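# Unhook the hanging hook and lay it on the mat

## Task

Free the hook that hangs from the vise-clamped hook and set it down lying flat on the mat, away from the vise. The mat is loose and must finish flat and entirely on the table. It fails if at the end the robot holds any loose object other than this hook, or if the robot bears more than a small share of the hook's weight. It fails if the two hooks push or strike each other hard at any point from one second before the hook is free until their contact ends, or extremely hard at any moment. At the instant of release the hook must be held by one or both grippers and be in contact with nothing except the clamped hook. A result that stays in place only because the robot holds it does not count.

## Robot and tools

ROBOT. Two arms, left_arm and right_arm, each ending in a parallel two-finger gripper with a wrist camera. Bases in the scene frame: left_arm at (-0.039, +0.278, 0) m, right_arm at (-0.036, -0.348, 0) m. The names are labels only and do not match the sides of any image.

FRAME. One shared scene frame: origin on the table surface midway between the arms, +z up, +x away from the robots over the table, left_arm on the +y side. A gripper's fingers extend along its own +z axis and close along its own y axis. end_effector_position is the point between the pads, roughly 1 cm short of the fingertips. Reported hand positions may be slightly wrong, more so when an arm reaches far.

THE 16-NUMBER ROW. Every motion command uses rows of 16 numbers covering both arms, even if one stays still: first left_arm's 8 (x, y, z in metres, then qw, qx, qy, qz, then opening), then right_arm's 8 in the same order. Position and quaternion are absolute targets in the scene frame, not offsets. Opening runs -1 (closed) to +1 (fully open, 0.093 m); pads meet near -0.94 and each millimetre of object width adds about 0.0208. To hold an object keep resending the same closing number; sending further below the object's width reading squeezes harder. A target more than 0.6 m from the arm's last reported position, along any of that gripper's axes, gets the call refused. To hold an orientation, resend your own quaternion each time rather than the drifted reported one. To park an arm, resend its whole pose from the last result before it stopped, plus its wanted opening.

TOOLS.
execute_actions: actions is a list with at most one item, or empty. Empty list = just read the current state. An item with rows (1 to 15 rows) and steps (at most 15, default 15) runs one row per control step of 1/30 s, repeating the last row if steps outnumber rows. An item with only steps (up to 300) is a wait counted from the previous result, reply time included. Optional pictures (boolean) controls whether images come back; by default they do.
move: target is one 16-number row (absolute poses as above); speed is the path's top speed in m/s, 0.002 to 0.5, default 0.25, with rotation up to twice that in rad/s. Each gripper travels a straight line to its pose, both finishing together, within 0.5 to 10 s; longer paths are cut off at 10 s. Openings are sent at the start. Paths ignore obstacles and the other arm; grippers lag, can wander and can overshoot speed, mainly with a nearly straight arm. Faster contact and targets set deeper past contact mean harder impacts and pushes.
wait: seconds, 0 to 10; the robot gets nothing new meanwhile.
zoom_image: camera is one of cam_high, cam_low, cam_left_wrist, cam_right_wrist; region is [x0, y0, x1, y1] in pixels of that camera's latest 504x504 image, top-left origin, no larger than 504 by 504.
read_manual: section, only "licences"; returns licence texts, moves nothing.
finished_scene: scene is the number of the current scene; it ends and grades it, irreversibly.

CONTROL LIMITS. Each step the commanded pose is clipped to within 70 mm and 16 degrees of the measured pose, then reached by damped inverse kinematics, position before orientation. After an action the arm only continues to its last clipped pose, so check the result and send the remainder. Joint friction may leave the gripper up to about 31 mm off, and tiny commands may not move it. Joint ranges (rad): waist -2.618 to 3.054, shoulder 0.000 to 3.142, elbow 0.000 to 3.142, wrist pitch -1.571 to 1.571, wrist yaw -1.571 to 1.571, wrist roll -2.094 to 2.094.

RESULTS. The state line gives, per arm, end_effector_position and end_effector_quat_wxyz. grip_measured is the finger motor on the -1..+1 scale (per-gripper bias up to about 0.02); it barely reveals contact. Joint positions end with the gripper opening in metres. "pose unreachable" means the clearance check altered or blocked that arm's command; HELD marks steps not sent. A move adds a move: line with the ending (done, off_target, moving, held, fault) and limits (paced = pose clipped; held = some steps blocked, after which the arm may jump faster), plus each gripper's distance to its target. The Hand target line shows where the controller is currently steering. FAULT and OVER-TEMPERATURE FAULT lines mean an arm stopped; MOTOR HOT warns from 75 °C (holding loads heats motors; 90 °C pauses the arm, 100 °C drops it).

TIMING. The simulation keeps running while you compose replies; fingers still in motion keep moving.

AVOID. Arms colliding or pressing each other; hooks striking hard; dropping or knocking anything off the table; leaving the mat off-flat or overhanging; a hook resting on the gripper at the end. Loose objects may occasionally get a small external nudge.

Each tool is called after "Call:" as a command line: name --argument value for each argument, lists and objects as JSON in quotes; but a table of rows of numbers goes row by row, as --pt "numbers of a row", without its own name.

## Session

Call:
execute_actions --actions '[]'

Scene clock: 0.00 s of 4400.00 s.
left_arm: end_effector_position=(+0.2385, +0.2349, +0.2697) grip_measured=+0.991 end_effector_quat_wxyz=(+0.546, -0.505, +0.659, -0.113) | right_arm: end_effector_position=(+0.2184, -0.7116, +0.2200) grip_measured=-0.940 end_effector_quat_wxyz=(+0.663, +0.012, +0.749, -0.008)
Joint positions: left_arm=[-0.779  0.992  0.952 -0.725 -0.993 -1.536  0.093] | right_arm=[-1.222  1.765  1.112  0.222 -1.277 -0.412  0.   ]
Joint velocities: left_arm=[-0.002  0.022  0.002 -0.051 -0.051 -0.037  0.   ] | right_arm=[ 0.002  0.002  0.002 -0.051  0.066 -0.007  0.001]
Hand target (left_arm): +0.238, +0.235, +0.270; +0.546, -0.505, +0.659, -0.113
Hand target (right_arm): +0.218, -0.712, +0.220; +0.663, +0.012, +0.749, -0.008

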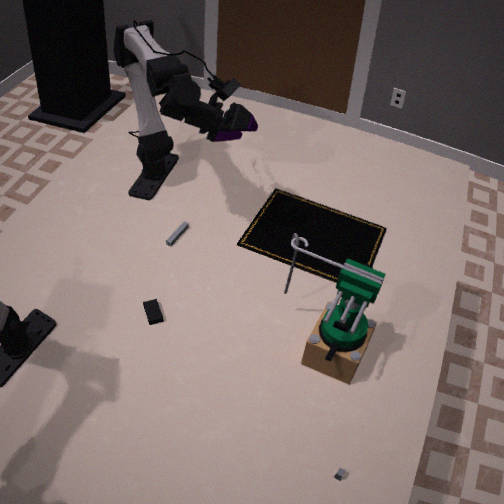

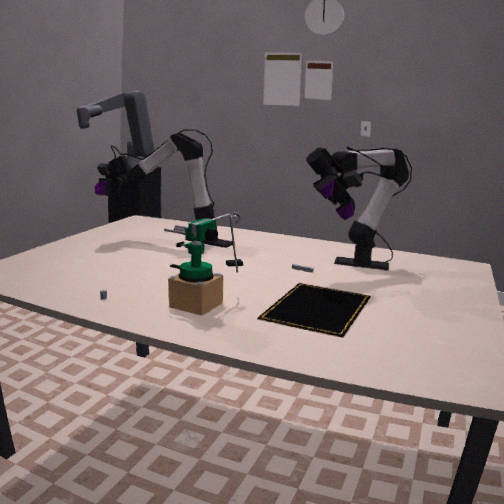

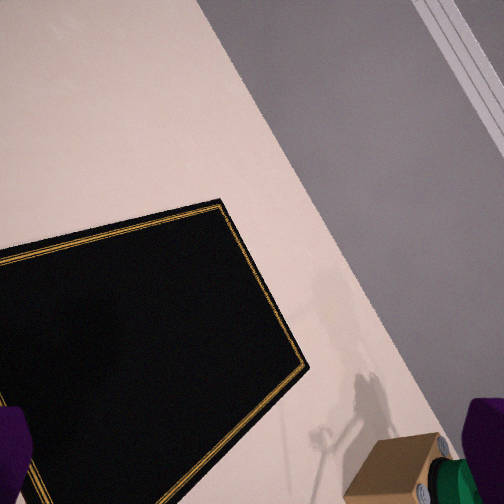

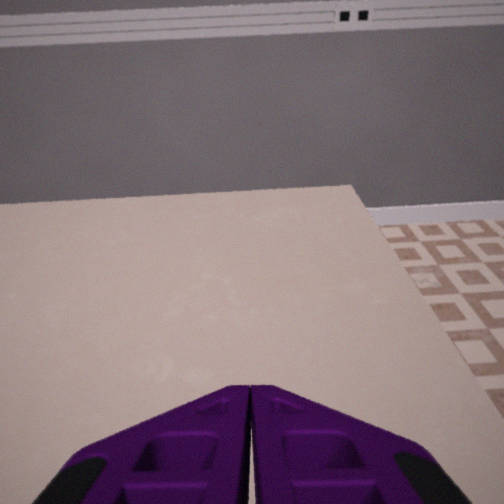

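Call:
zoom_image --camera "cam_high" --region '[240, 200, 400, 360]'

Call:
zoom_image --camera "cam_low" --region '[140, 190, 300, 320]'

Region (240, 200, 400, 360) of cam_high's 504x504 image, scaled by 3.150, with more detail than that image has.

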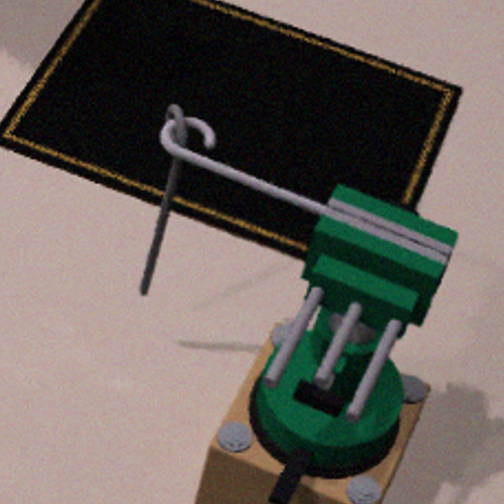

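Region (140, 190, 300, 320) of cam_low's 504x504 image, scaled by 3.150, with more detail than that image has; it fills the top 410 rows of this view, and the rest is white.

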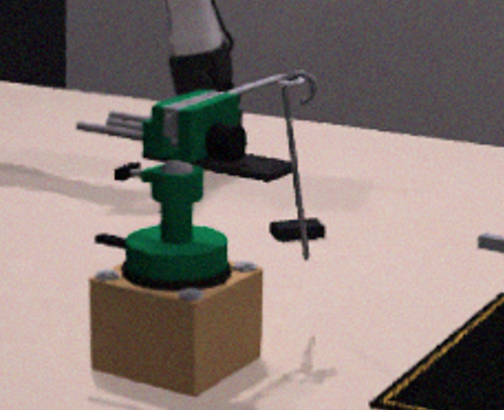

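Call:
move --target '[0.44,0.10,0.16,0.5,0.5,0.5,-0.5,1,0.2184,-0.7116,0.22,0.663,0.012,0.749,-0.008,-1]'

Scene clock: 8.37 s of 4400.00 s.
left_arm: end_effector_position=(+0.4467, +0.1064, +0.1565) grip_measured=+0.991 end_effector_quat_wxyz=(+0.500, +0.482, +0.512, -0.505) | right_arm: end_effector_position=(+0.2184, -0.7116, +0.2200) grip_measured=-0.990 end_effector_quat_wxyz=(+0.663, +0.012, +0.749, -0.008)
Joint positions: left_arm=[-0.105  2.401  1.478  1.227  1.537 -0.339  0.093] | right_arm=[-1.222  1.765  1.112  0.222 -1.277 -0.412  0.   ]
Joint velocities: left_arm=[ 0.012 -0.007  0.002  0.007 -0.007  0.022  0.   ] | right_arm=[ 0.007 -0.012 -0.007 -0.066 -0.066  0.022  0.   ]
Hand target (left_arm): +0.447, +0.099, +0.162; +0.502, +0.497, +0.499, -0.502
Hand target (right_arm): +0.218, -0.712, +0.220; +0.663, +0.012, +0.749, -0.008
Off the commanded pose (left_arm): 0.010 m, 3 deg.
Off the commanded pose (right_arm): 0.000 m, 0 deg.
After step 90, 0.20 s passed at rest.
move: off_target (left_arm)
camera_calibration (this result's frames):
cam_left_wrist: T_world_to_cam=[[-0.999418, -0.0232485, 0.024982, 0.443604], [-0.0323845, 0.415234, -0.909138, 0.15764], [0.0107627, -0.909417, -0.415745, 0.236722], [0, 0, 0, 1]] pos_world=[0.445903, 0.160135, 0.23065]

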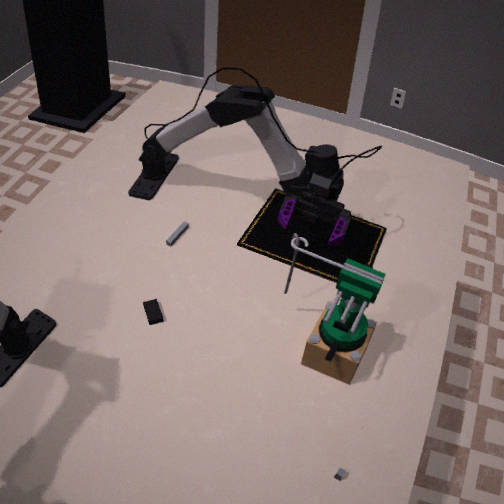

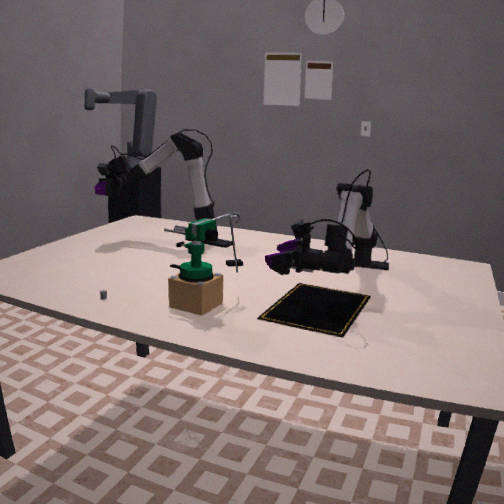

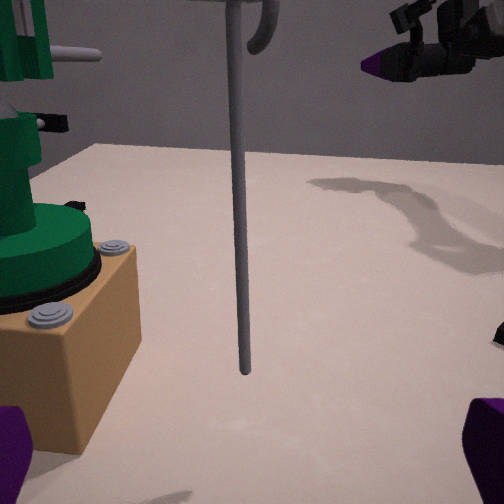

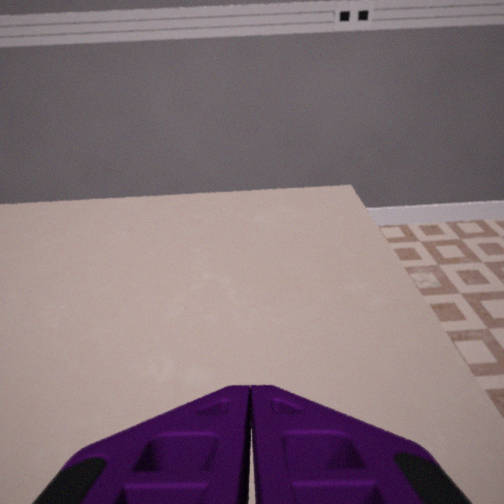

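Call:
move --target '[0.45,0.07,0.25,0.5,0.5,0.5,-0.5,1,0.2184,-0.7116,0.22,0.663,0.012,0.749,-0.008,-1]'

Call:
zoom_image --camera "cam_high" --region '[260, 210, 340, 290]'

Call:
zoom_image --camera "cam_low" --region '[200, 195, 280, 275]'

Scene clock: 11.23 s of 4400.00 s.
left_arm: end_effector_position=(+0.4500, +0.0729, +0.2341) grip_measured=+0.991 end_effector_quat_wxyz=(+0.490, +0.486, +0.505, -0.518) | right_arm: end_effector_position=(+0.2184, -0.7116, +0.2200) grip_measured=-0.990 end_effector_quat_wxyz=(+0.663, +0.012, +0.749, -0.008)
Joint positions: left_arm=[-0.173  2.268  1.608  0.912  1.502 -0.297  0.093] | right_arm=[-1.222  1.765  1.112  0.222 -1.277 -0.412  0.   ]
Joint velocities: left_arm=[-0.007 -0.081  0.032 -0.212 -0.037  0.183  0.   ] | right_arm=[ 0.007 -0.002 -0.007  0.022 -0.037  0.007  0.   ]
Hand target (left_arm): +0.448, +0.070, +0.250; +0.503, +0.496, +0.494, -0.507
Hand target (right_arm): +0.218, -0.712, +0.220; +0.663, +0.012, +0.749, -0.008
Off the commanded pose (left_arm): 0.016 m, 3 deg.
Off the commanded pose (right_arm): 0.000 m, 0 deg.
move: off_target (left_arm)
camera_calibration (this result's frames):
cam_left_wrist: T_world_to_cam=[[-0.999253, 0.0105228, 0.0371911, 0.438867], [-0.0296158, 0.409837, -0.911678, 0.241891], [-0.0248357, -0.912098, -0.409219, 0.253206], [0, 0, 0, 1]] pos_world=[0.451992, 0.127195, 0.307821]

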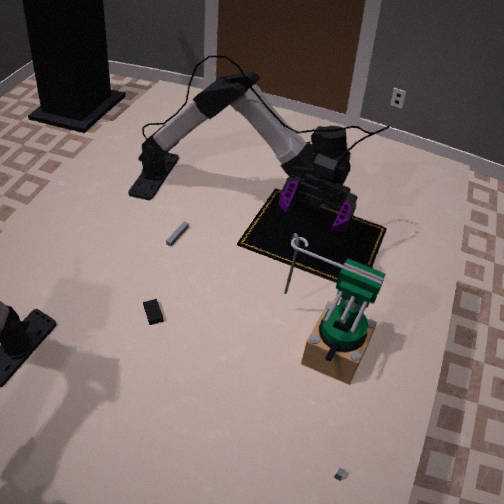

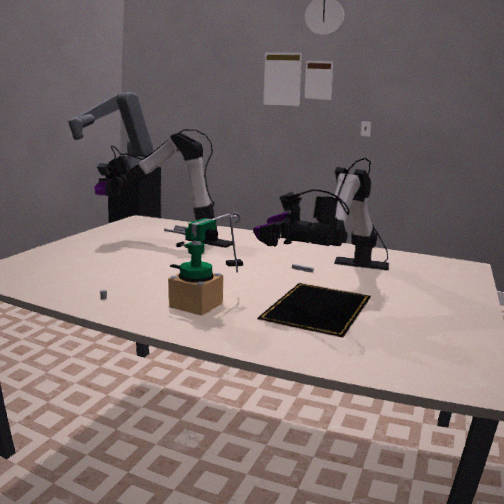

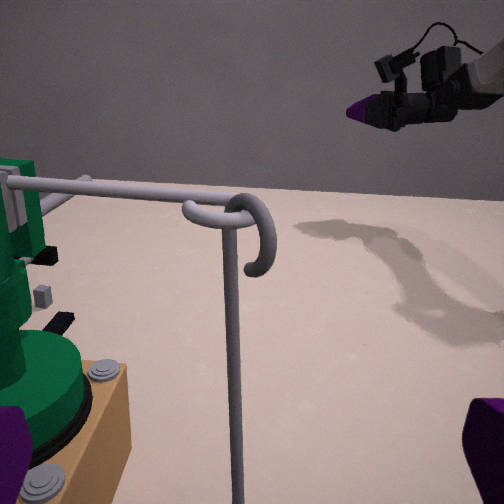

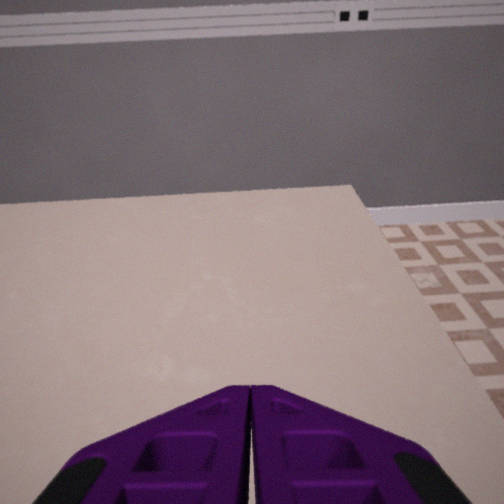

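Region (260, 210, 340, 290) of cam_high's 504x504 image, scaled by 6.300, with more detail than that image has.

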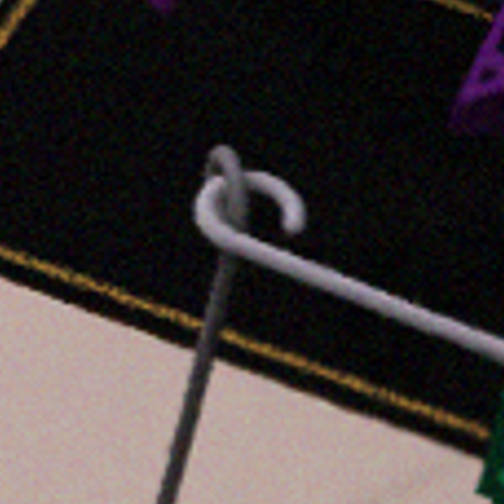

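Region (200, 195, 280, 275) of cam_low's 504x504 image, scaled by 6.300, with more detail than that image has.

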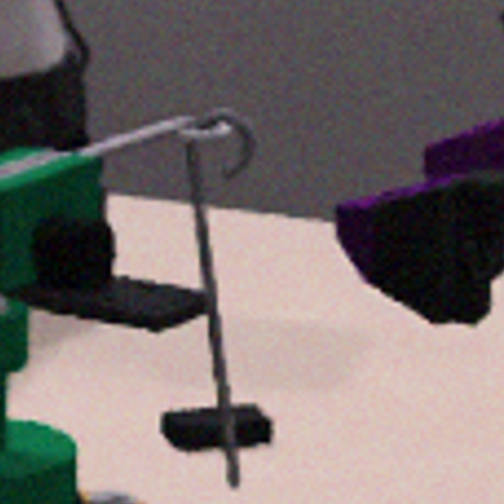

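Call:
move --target '[0.455,-0.03,0.16,0.5,0.5,0.5,-0.5,0.2,0.2184,-0.7116,0.22,0.663,0.012,0.749,-0.008,-1]' --speed 0.1

Scene clock: 14.57 s of 4400.00 s.
left_arm: end_effector_position=(+0.4538, -0.0256, +0.1518) grip_measured=+0.202 end_effector_quat_wxyz=(+0.489, +0.493, +0.510, -0.508) | right_arm: end_effector_position=(+0.2184, -0.7116, +0.2200) grip_measured=-0.990 end_effector_quat_wxyz=(+0.663, +0.012, +0.749, -0.008)
Joint positions: left_arm=[-0.366  2.437  1.654  0.762  1.305 -0.016  0.055] | right_arm=[-1.222  1.765  1.112  0.222 -1.277 -0.412  0.   ]
Joint velocities: left_arm=[-0.017  0.002  0.017  0.007 -0.095 -0.007 -0.001] | right_arm=[-0.002  0.002 -0.017  0.095  0.022 -0.037  0.   ]
Hand target (left_arm): +0.457, -0.030, +0.160; +0.500, +0.500, +0.500, -0.500
Hand target (right_arm): +0.218, -0.712, +0.220; +0.663, +0.012, +0.749, -0.008
Off the commanded pose (left_arm): 0.009 m, 2 deg.
Off the commanded pose (right_arm): 0.000 m, 0 deg.
move: done
camera_calibration (this result's frames):
cam_left_wrist: T_world_to_cam=[[-0.999625, 0.00344987, 0.0271523, 0.448236], [-0.0230278, 0.430203, -0.902439, 0.203483], [-0.0147943, -0.902726, -0.429962, 0.128578], [0, 0, 0, 1]] pos_world=[0.454656, 0.0269853, 0.226744]

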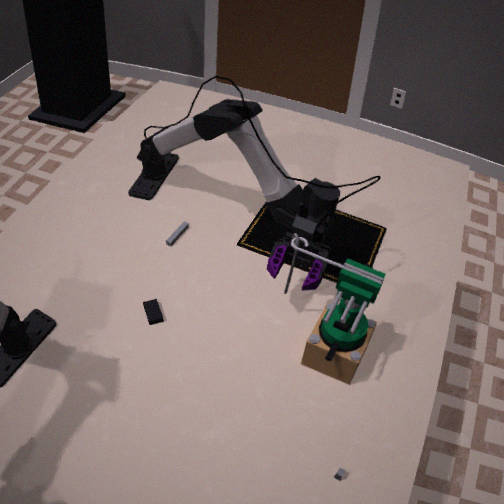

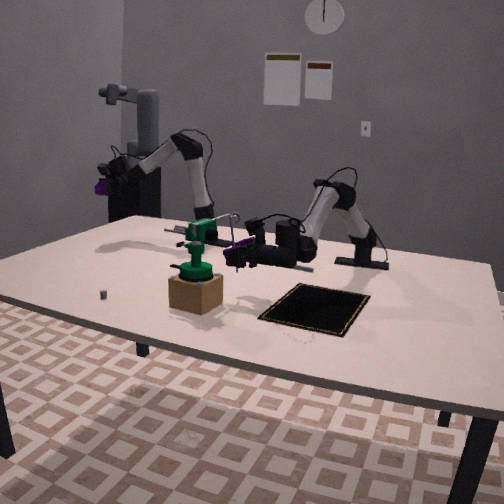

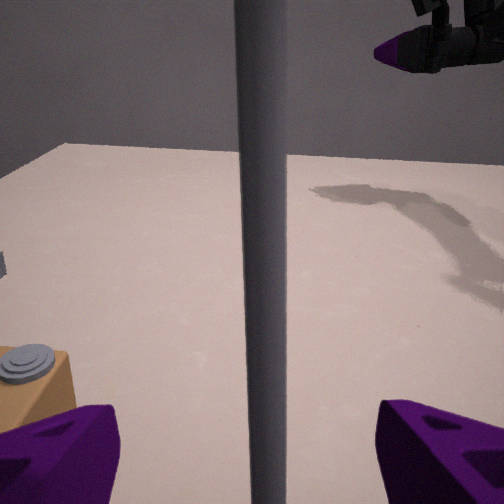

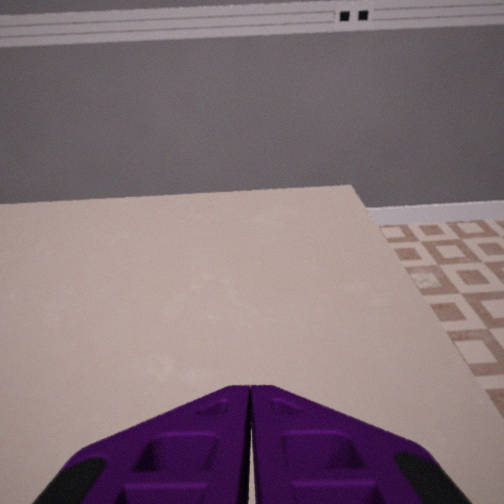

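Call:
move --target '[0.452,0.0,0.16,0.5,0.5,0.5,-0.5,0.2,0.2184,-0.7116,0.22,0.663,0.012,0.749,-0.008,-1]' --speed 0.05

Scene clock: 16.37 s of 4400.00 s.
left_arm: end_effector_position=(+0.4548, -0.0050, +0.1520) grip_measured=+0.202 end_effector_quat_wxyz=(+0.491, +0.494, +0.509, -0.506) | right_arm: end_effector_position=(+0.2184, -0.7116, +0.2200) grip_measured=-0.990 end_effector_quat_wxyz=(+0.663, +0.012, +0.749, -0.008)
Joint positions: left_arm=[-0.326  2.42   1.625  0.765  1.343 -0.002  0.055] | right_arm=[-1.222  1.765  1.112  0.222 -1.277 -0.412  0.   ]
Joint velocities: left_arm=[ 0.002  0.002  0.002  0.081  0.051 -0.022 -0.   ] | right_arm=[-0.002  0.002 -0.017 -0.007  0.051  0.037  0.   ]
Hand target (left_arm): +0.452, -0.000, +0.160; +0.500, +0.500, +0.500, -0.500
Hand target (right_arm): +0.218, -0.712, +0.220; +0.663, +0.012, +0.749, -0.008
Off the commanded pose (left_arm): 0.010 m, 2 deg.
Off the commanded pose (right_arm): 0.000 m, 0 deg.
move: done
camera_calibration (this result's frames):
cam_left_wrist: T_world_to_cam=[[-0.999769, 0.00158959, 0.0214327, 0.450069], [-0.0186547, 0.431014, -0.902152, 0.192739], [-0.0106718, -0.902344, -0.430885, 0.145574], [0, 0, 0, 1]] pos_world=[0.455114, 0.0475691, 0.22696]

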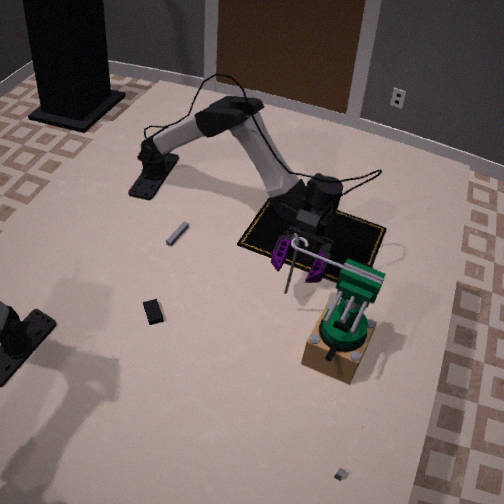

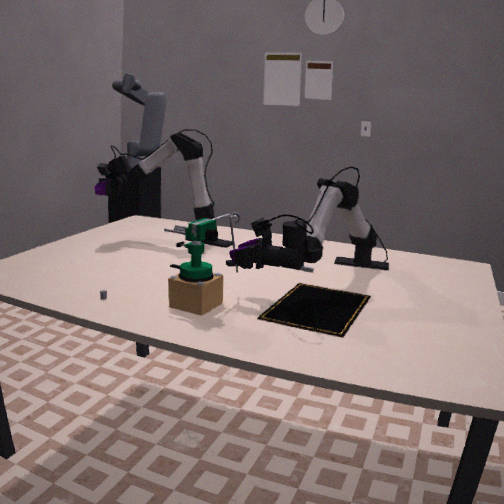

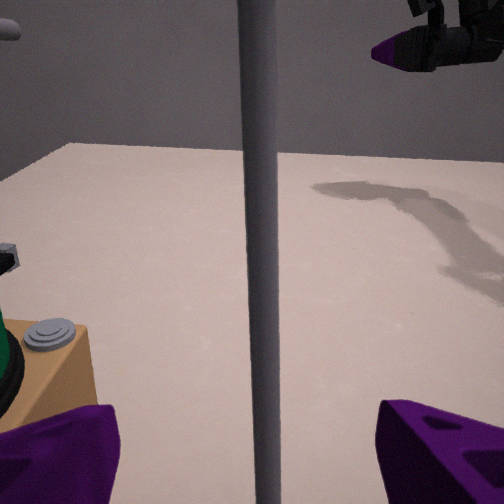

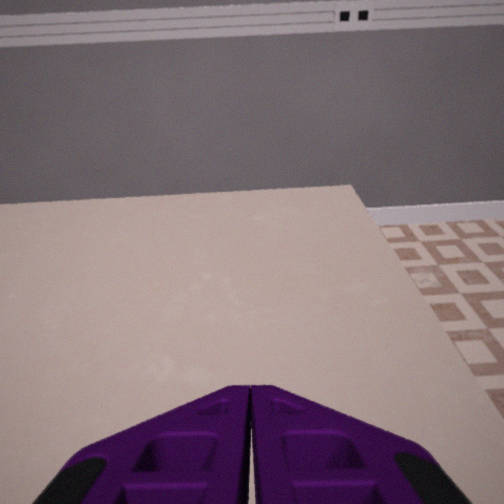

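Call:
move --target '[0.4548,-0.008,0.152,0.491,0.494,0.509,-0.506,-1,0.2184,-0.7116,0.22,0.663,0.012,0.749,-0.008,-1]'

Call:
move --target '[0.4548,-0.008,0.2,0.491,0.494,0.509,-0.506,-1,0.2184,-0.7116,0.22,0.663,0.012,0.749,-0.008,-1]' --speed 0.03

Call:
zoom_image --camera "cam_high" --region '[250, 190, 350, 290]'

Call:
zoom_image --camera "cam_low" --region '[190, 180, 290, 280]'

Scene clock: 18.17 s of 4400.00 s.
left_arm: end_effector_position=(+0.4547, -0.0050, +0.1520) grip_measured=-1.000 end_effector_quat_wxyz=(+0.491, +0.494, +0.509, -0.506) | right_arm: end_effector_position=(+0.2184, -0.7116, +0.2200) grip_measured=-0.990 end_effector_quat_wxyz=(+0.663, +0.012, +0.749, -0.008)
Joint positions: left_arm=[-0.326  2.42   1.625  0.766  1.343 -0.002  0.   ] | right_arm=[-1.222  1.765  1.112  0.222 -1.277 -0.412  0.   ]
Joint velocities: left_arm=[ 0.012 -0.012 -0.002 -0.051  0.022 -0.007  0.   ] | right_arm=[ 0.002  0.002 -0.007 -0.007  0.037 -0.037  0.   ]
Hand target (left_arm): +0.455, -0.008, +0.152; +0.491, +0.494, +0.509, -0.506
Hand target (right_arm): +0.218, -0.712, +0.220; +0.663, +0.012, +0.749, -0.008
Off the commanded pose (left_arm): 0.003 m, 0 deg.
Off the commanded pose (right_arm): 0.000 m, 0 deg.
move: done
camera_calibration (this result's frames):
cam_left_wrist: T_world_to_cam=[[-0.999775, 0.00235434, 0.0210659, 0.450003], [-0.0179952, 0.430931, -0.902205, 0.192487], [-0.0112021, -0.902382, -0.430792, 0.145819], [0, 0, 0, 1]] pos_world=[0.455, 0.0475767, 0.227001]

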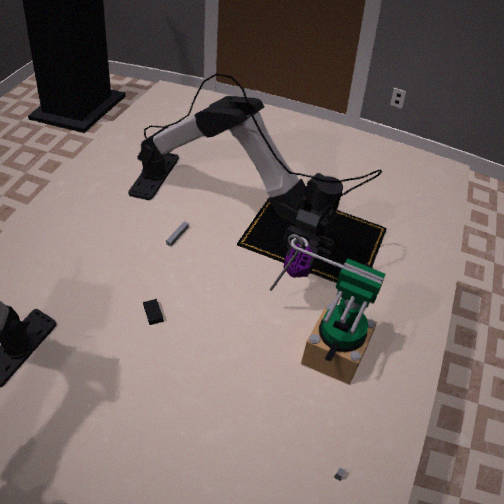

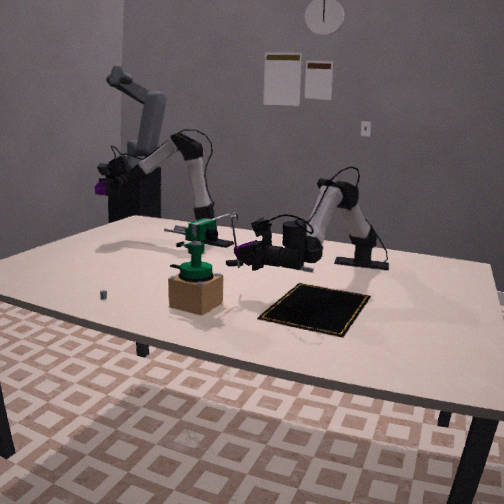

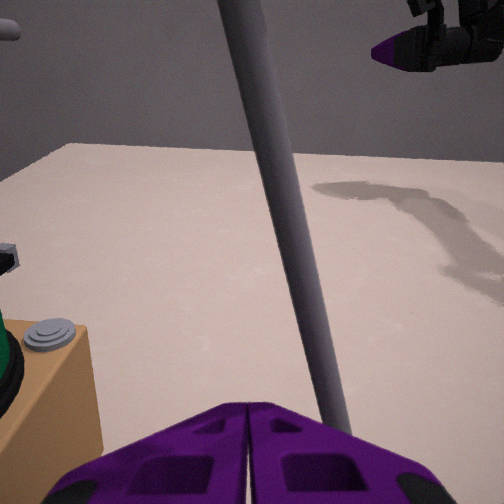

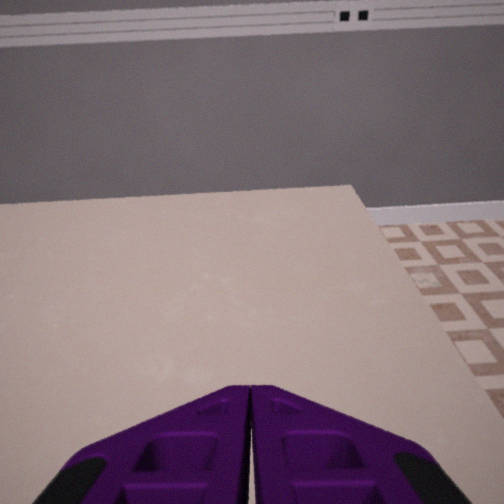

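Scene clock: 20.00 s of 4400.00 s.
left_arm: end_effector_position=(+0.4506, -0.0040, +0.1758) grip_measured=-1.000 end_effector_quat_wxyz=(+0.476, +0.485, +0.523, -0.514) | right_arm: end_effector_position=(+0.2184, -0.7116, +0.2200) grip_measured=-0.990 end_effector_quat_wxyz=(+0.663, +0.012, +0.749, -0.008)
Joint positions: left_arm=[-0.326  2.349  1.625  0.649  1.343 -0.003  0.   ] | right_arm=[-1.222  1.765  1.112  0.222 -1.277 -0.412  0.   ]
Joint velocities: left_arm=[-0.022 -0.002 -0.007 -0.051 -0.081 -0.037  0.   ] | right_arm=[ 0.002 -0.012  0.002 -0.081 -0.081  0.007  0.   ]
Hand target (left_arm): +0.453, -0.007, +0.200; +0.491, +0.493, +0.509, -0.506
Hand target (right_arm): +0.218, -0.712, +0.220; +0.663, +0.012, +0.749, -0.008
Off the commanded pose (left_arm): 0.025 m, 3 deg.
Off the commanded pose (right_arm): 0.000 m, 0 deg.
move: off_target (left_arm)
camera_calibration (this result's frames):
cam_left_wrist: T_world_to_cam=[[-0.997768, 0.00150577, 0.0667607, 0.436497], [-0.0592792, 0.440315, -0.895884, 0.231028], [-0.0307448, -0.897842, -0.439243, 0.167213], [0, 0, 0, 1]] pos_world=[0.454358, 0.0477482, 0.25128]

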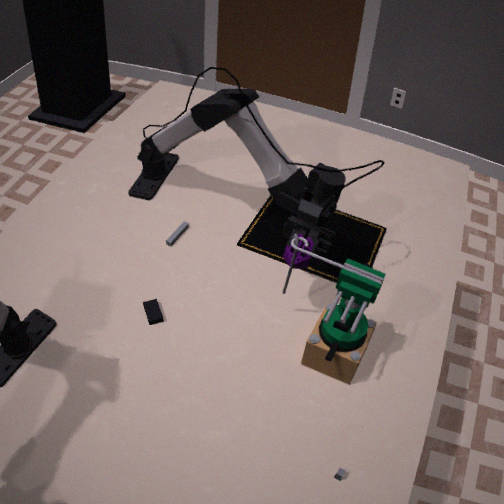

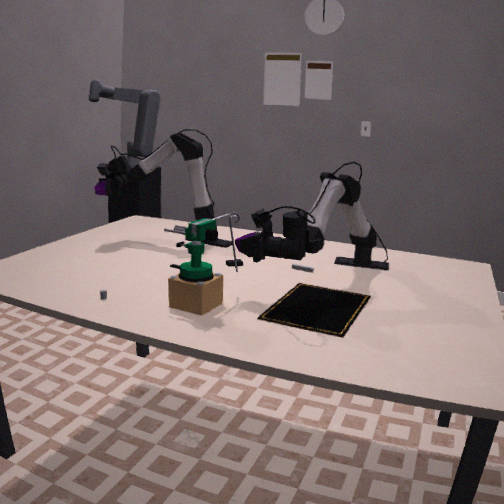

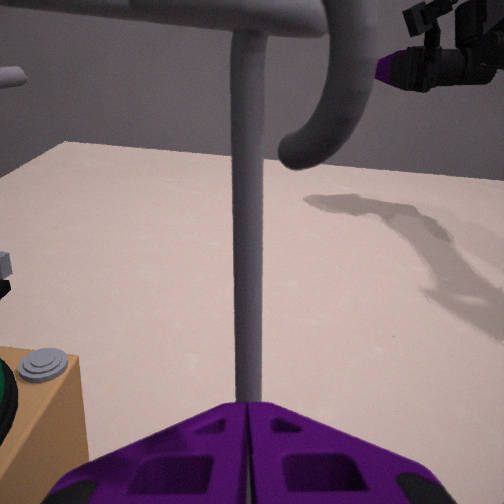

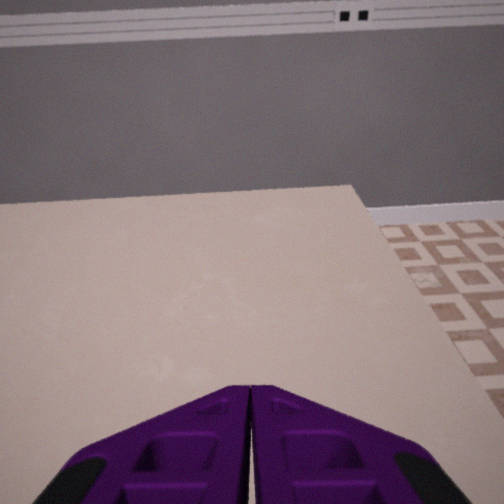

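Region (250, 190, 350, 290) of cam_high's 504x504 image, scaled by 5.040, with more detail than that image has.

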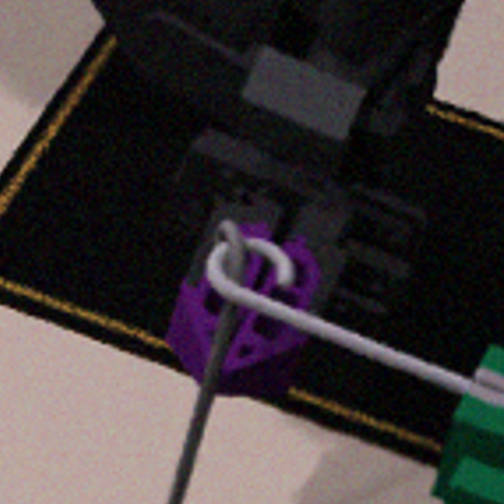

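Region (190, 180, 290, 280) of cam_low's 504x504 image, scaled by 5.040, with more detail than that image has.

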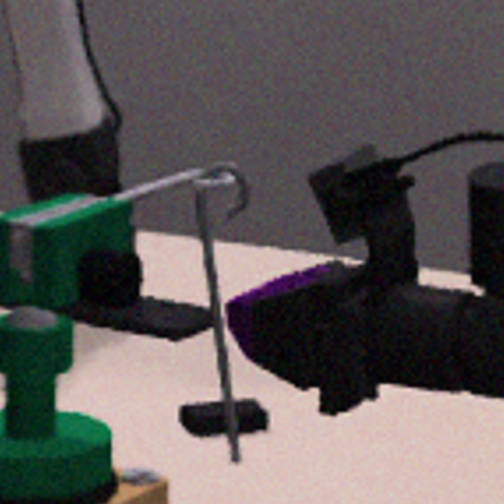

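Missed; the rod is further in -y.

Call:
move --target '[0.455,0.0,0.15,0.5,0.5,0.5,-0.5,0.2,0.2184,-0.7116,0.22,0.663,0.012,0.749,-0.008,-1]' --speed 0.05

Call:
move --target '[0.455,-0.05,0.15,0.5,0.5,0.5,-0.5,0.2,0.2184,-0.7116,0.22,0.663,0.012,0.749,-0.008,-1]' --speed 0.05

Call:
zoom_image --camera "cam_low" --region '[190, 180, 290, 280]'

Scene clock: 25.60 s of 4400.00 s.
left_arm: end_effector_position=(+0.4545, -0.0050, +0.1526) grip_measured=+0.198 end_effector_quat_wxyz=(+0.499, +0.501, +0.500, -0.500) | right_arm: end_effector_position=(+0.2184, -0.7116, +0.2200) grip_measured=-0.990 end_effector_quat_wxyz=(+0.663, +0.012, +0.749, -0.008)
Joint positions: left_arm=[-0.326  2.422  1.625  0.783  1.345  0.013  0.055] | right_arm=[-1.222  1.765  1.112  0.222 -1.277 -0.412  0.   ]
Joint velocities: left_arm=[-0.002  0.027  0.007 -0.007 -0.007  0.095 -0.001] | right_arm=[ 0.017 -0.002 -0.002  0.022 -0.051  0.007  0.   ]
Hand target (left_arm): +0.455, -0.000, +0.150; +0.500, +0.500, +0.500, -0.500
Hand target (right_arm): +0.218, -0.712, +0.220; +0.663, +0.012, +0.749, -0.008
Off the commanded pose (left_arm): 0.006 m, 0 deg.
Off the commanded pose (right_arm): 0.000 m, 0 deg.
After step 110, 0.47 s passed at rest.
move: done
camera_calibration (this result's frames):
cam_left_wrist: T_world_to_cam=[[-0.999953, 0.00435472, -0.00868606, 0.454442], [0.00971407, 0.427847, -0.903799, 0.180644], [-0.000219484, -0.903841, -0.427869, 0.140588], [0, 0, 0, 1]] pos_world=[0.452696, 0.0478023, 0.227367]

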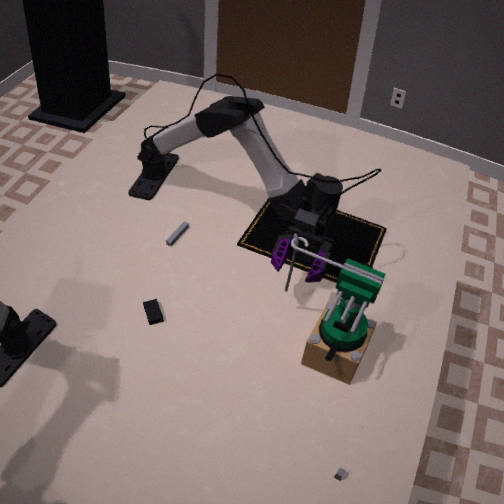

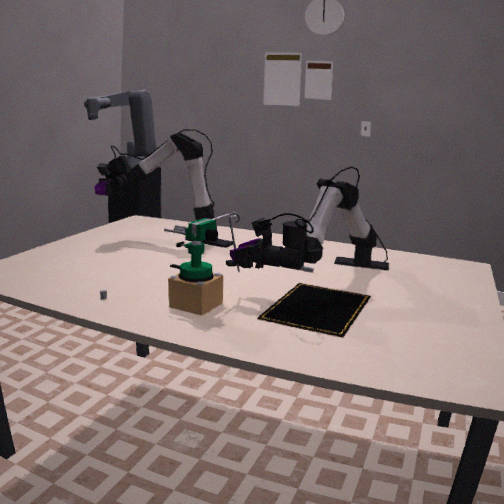

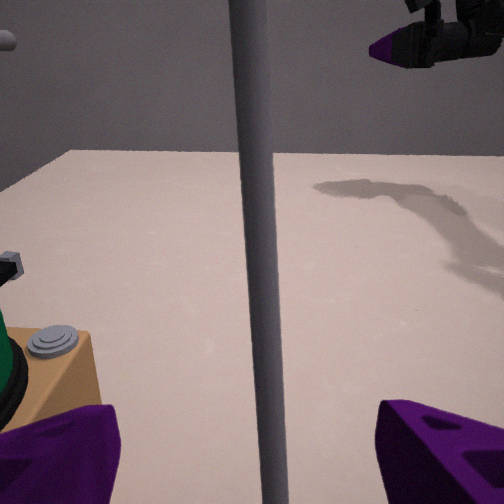

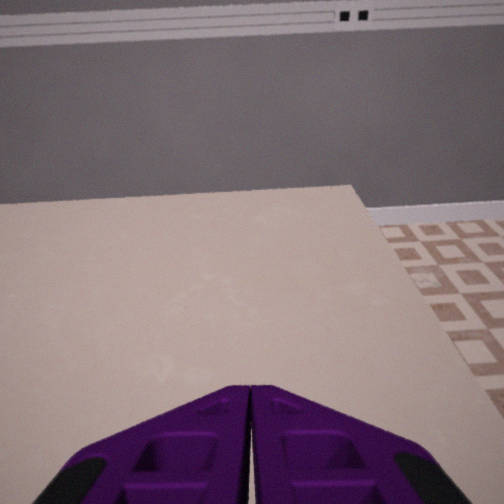

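Scene clock: 26.97 s of 4400.00 s.
left_arm: end_effector_position=(+0.4526, -0.0445, +0.1435) grip_measured=+0.198 end_effector_quat_wxyz=(+0.496, +0.498, +0.505, -0.502) | right_arm: end_effector_position=(+0.2184, -0.7116, +0.2200) grip_measured=-0.990 end_effector_quat_wxyz=(+0.663, +0.012, +0.749, -0.008)
Joint positions: left_arm=[-0.402  2.467  1.674  0.777  1.266  0.003  0.055] | right_arm=[-1.222  1.765  1.112  0.222 -1.277 -0.412  0.   ]
Joint velocities: left_arm=[-0.002 -0.002 -0.002  0.022  0.095  0.007 -0.001] | right_arm=[-0.017 -0.017 -0.002 -0.022  0.007  0.051  0.   ]
Hand target (left_arm): +0.455, -0.050, +0.151; +0.500, +0.499, +0.500, -0.501
Hand target (right_arm): +0.218, -0.712, +0.220; +0.663, +0.012, +0.749, -0.008
Off the commanded pose (left_arm): 0.009 m, 1 deg.
Off the commanded pose (right_arm): 0.000 m, 0 deg.
move: done
camera_calibration (this result's frames):
cam_left_wrist: T_world_to_cam=[[-0.999992, 0.000896784, 0.00384537, 0.450725], [-0.0030868, 0.429743, -0.902946, 0.19513], [-0.00246227, -0.902951, -0.429736, 0.102323], [0, 0, 0, 1]] pos_world=[0.451576, 0.00813232, 0.218431]

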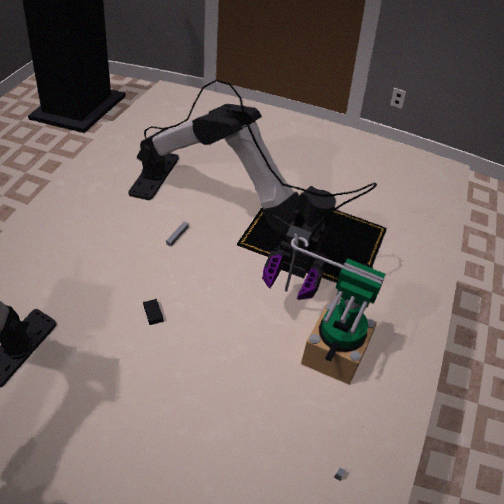

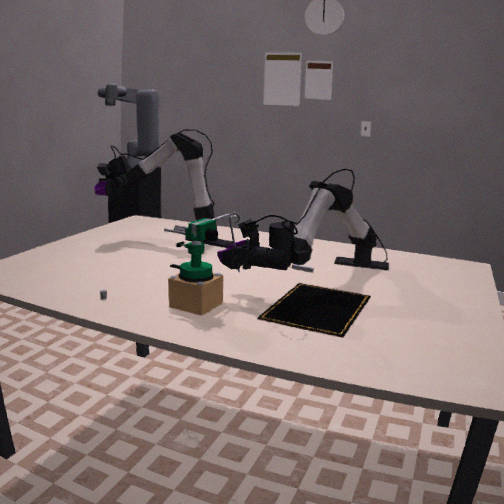

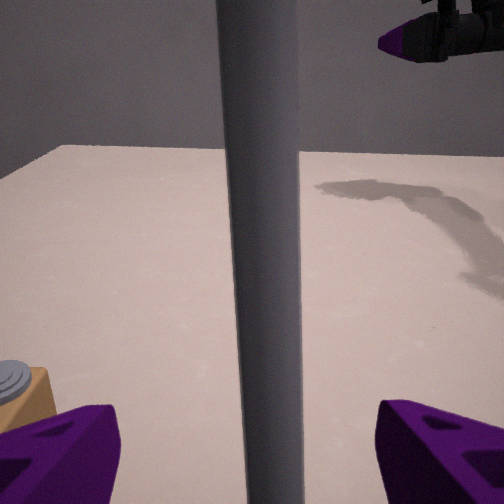

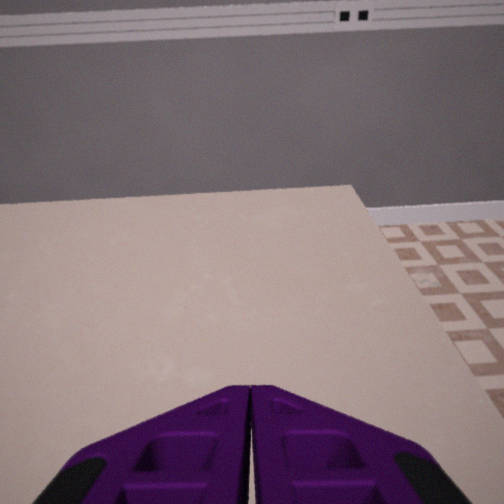

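Region (190, 180, 290, 280) of cam_low's 504x504 image, scaled by 5.040, with more detail than that image has.

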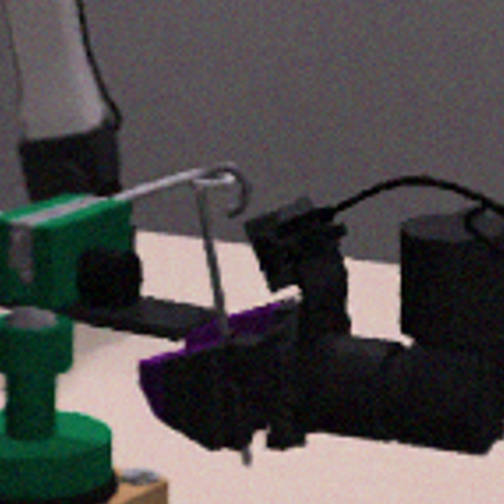

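Call:
move --target '[0.455,-0.018,0.15,0.5,0.5,0.5,-0.5,0.2,0.2184,-0.7116,0.22,0.663,0.012,0.749,-0.008,-1]' --speed 0.05

Call:
execute_actions --actions '[{"rows":[[0.455,-0.018,0.15,0.5,0.5,0.5,-0.5,-1,0.2184,-0.7116,0.22,0.663,0.012,0.749,-0.008,-1]],"steps":15}]'

Call:
zoom_image --camera "cam_low" --region '[190, 180, 290, 280]'

Scene clock: 29.70 s of 4400.00 s.
left_arm: end_effector_position=(+0.4587, -0.0234, +0.1436) grip_measured=+0.198 end_effector_quat_wxyz=(+0.496, +0.498, +0.505, -0.502) | right_arm: end_effector_position=(+0.2184, -0.7116, +0.2200) grip_measured=-0.990 end_effector_quat_wxyz=(+0.663, +0.012, +0.749, -0.008)
Joint positions: left_arm=[-0.359  2.467  1.674  0.777  1.309  0.003  0.055] | right_arm=[-1.222  1.765  1.112  0.222 -1.277 -0.412  0.   ]
Joint velocities: left_arm=[-0.002 -0.022 -0.002  0.022  0.007 -0.007 -0.   ] | right_arm=[ 0.017  0.022  0.012 -0.051 -0.022 -0.081  0.   ]
Hand target (left_arm): +0.455, -0.018, +0.150; +0.500, +0.501, +0.500, -0.500
Hand target (right_arm): +0.218, -0.712, +0.220; +0.663, +0.012, +0.749, -0.008
Off the commanded pose (left_arm): 0.009 m, 1 deg.
Off the commanded pose (right_arm): 0.000 m, 0 deg.
move: done
camera_calibration (this result's frames):
cam_left_wrist: T_world_to_cam=[[-0.999991, 0.00089331, 0.00404838, 0.456809], [-0.00327338, 0.429109, -0.903247, 0.186294], [-0.00254407, -0.903252, -0.429102, 0.121398], [0, 0, 0, 1]] pos_world=[0.457723, 0.0293047, 0.218512]

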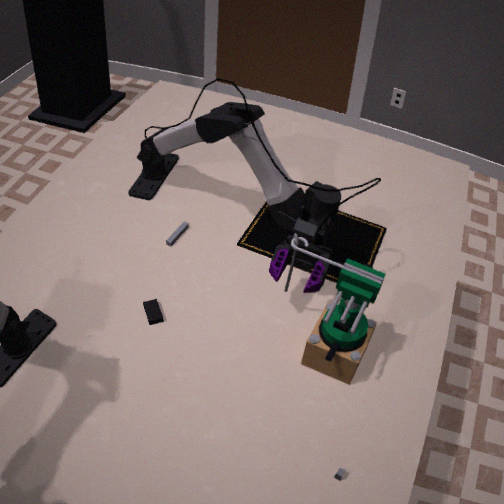

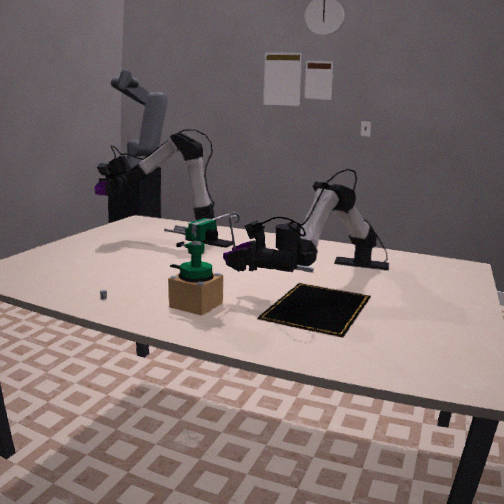

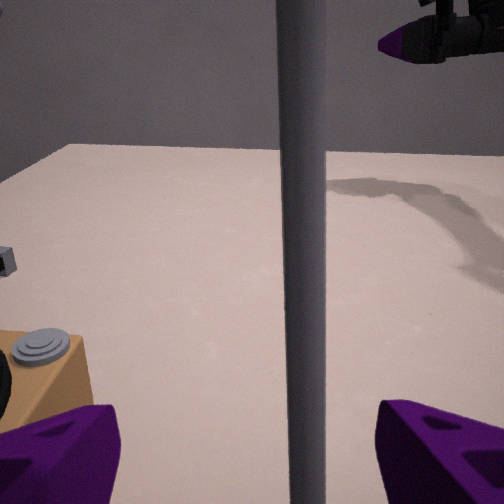

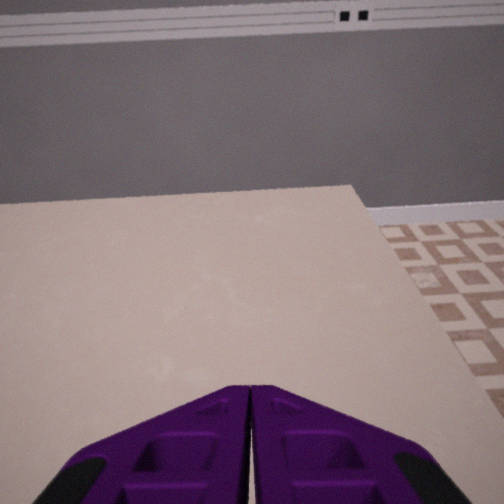

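Scene clock: 30.20 s of 4400.00 s.
left_arm: end_effector_position=(+0.4571, -0.0232, +0.1433) grip_measured=-0.988 end_effector_quat_wxyz=(+0.495, +0.499, +0.504, -0.503) | right_arm: end_effector_position=(+0.2184, -0.7116, +0.2200) grip_measured=-0.990 end_effector_quat_wxyz=(+0.663, +0.012, +0.749, -0.008)
Joint positions: left_arm=[-0.359  2.465  1.667  0.78   1.313  0.004  0.   ] | right_arm=[-1.222  1.765  1.112  0.222 -1.277 -0.412  0.   ]
Joint velocities: left_arm=[-0.007 -0.012 -0.007 -0.051 -0.007 -0.022  0.   ] | right_arm=[ 0.002  0.007 -0.027  0.022  0.037 -0.081  0.   ]
Hand target (left_arm): +0.455, -0.018, +0.150; +0.500, +0.500, +0.500, -0.500
Hand target (right_arm): +0.218, -0.712, +0.220; +0.663, +0.012, +0.749, -0.008
Off the commanded pose (left_arm): 0.009 m, 1 deg.
Off the commanded pose (right_arm): 0.000 m, 0 deg.
Steps of this call (steps 1 to 15: all 15 steps of this action). Readings (end_effector_position):
1: left_arm (+0.4587, -0.0234, +0.1436) | right_arm (+0.2184, -0.7116, +0.2200)
2: left_arm (+0.4587, -0.0234, +0.1436) | right_arm (+0.2184, -0.7116, +0.2200)
4: left_arm (+0.4585, -0.0234, +0.1436) | right_arm (+0.2184, -0.7116, +0.2200)
8: left_arm (+0.4572, -0.0232, +0.1433) | right_arm (+0.2184, -0.7116, +0.2200)
15: the state above
camera_calibration (this result's frames):
cam_left_wrist: T_world_to_cam=[[-0.999977, 0.00547187, 0.00405595, 0.45522], [-0.00131532, 0.429139, -0.903237, 0.185017], [-0.00668297, -0.903222, -0.429122, 0.123383], [0, 0, 0, 1]] pos_world=[0.456277, 0.0295532, 0.218214]

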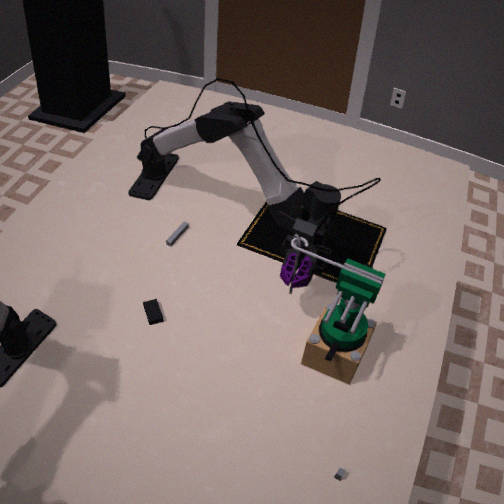

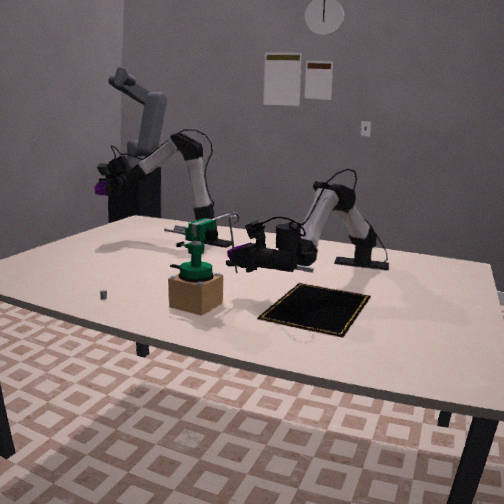

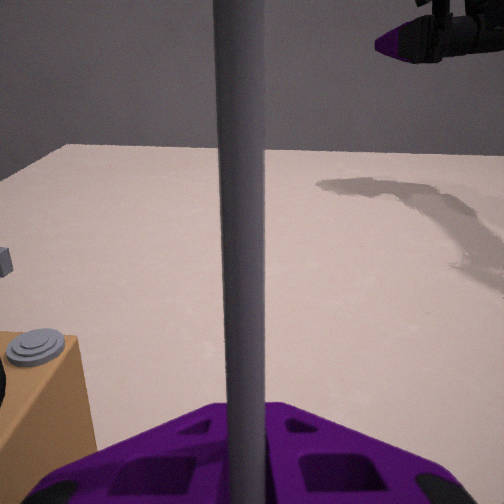

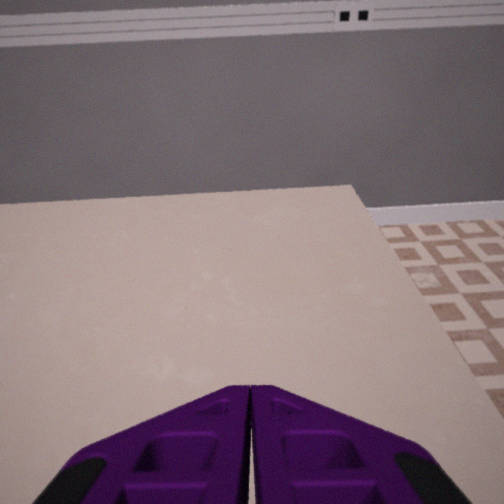

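Region (190, 180, 290, 280) of cam_low's 504x504 image, scaled by 5.040, with more detail than that image has.

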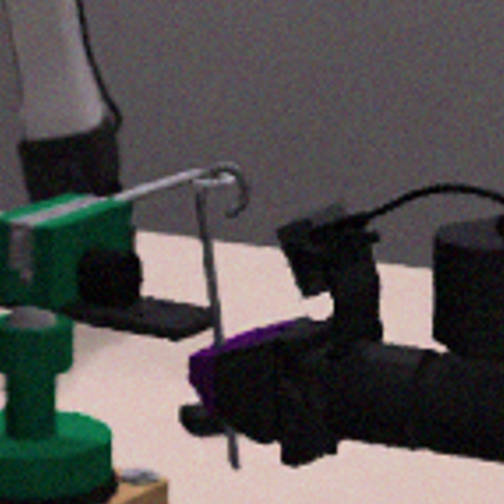

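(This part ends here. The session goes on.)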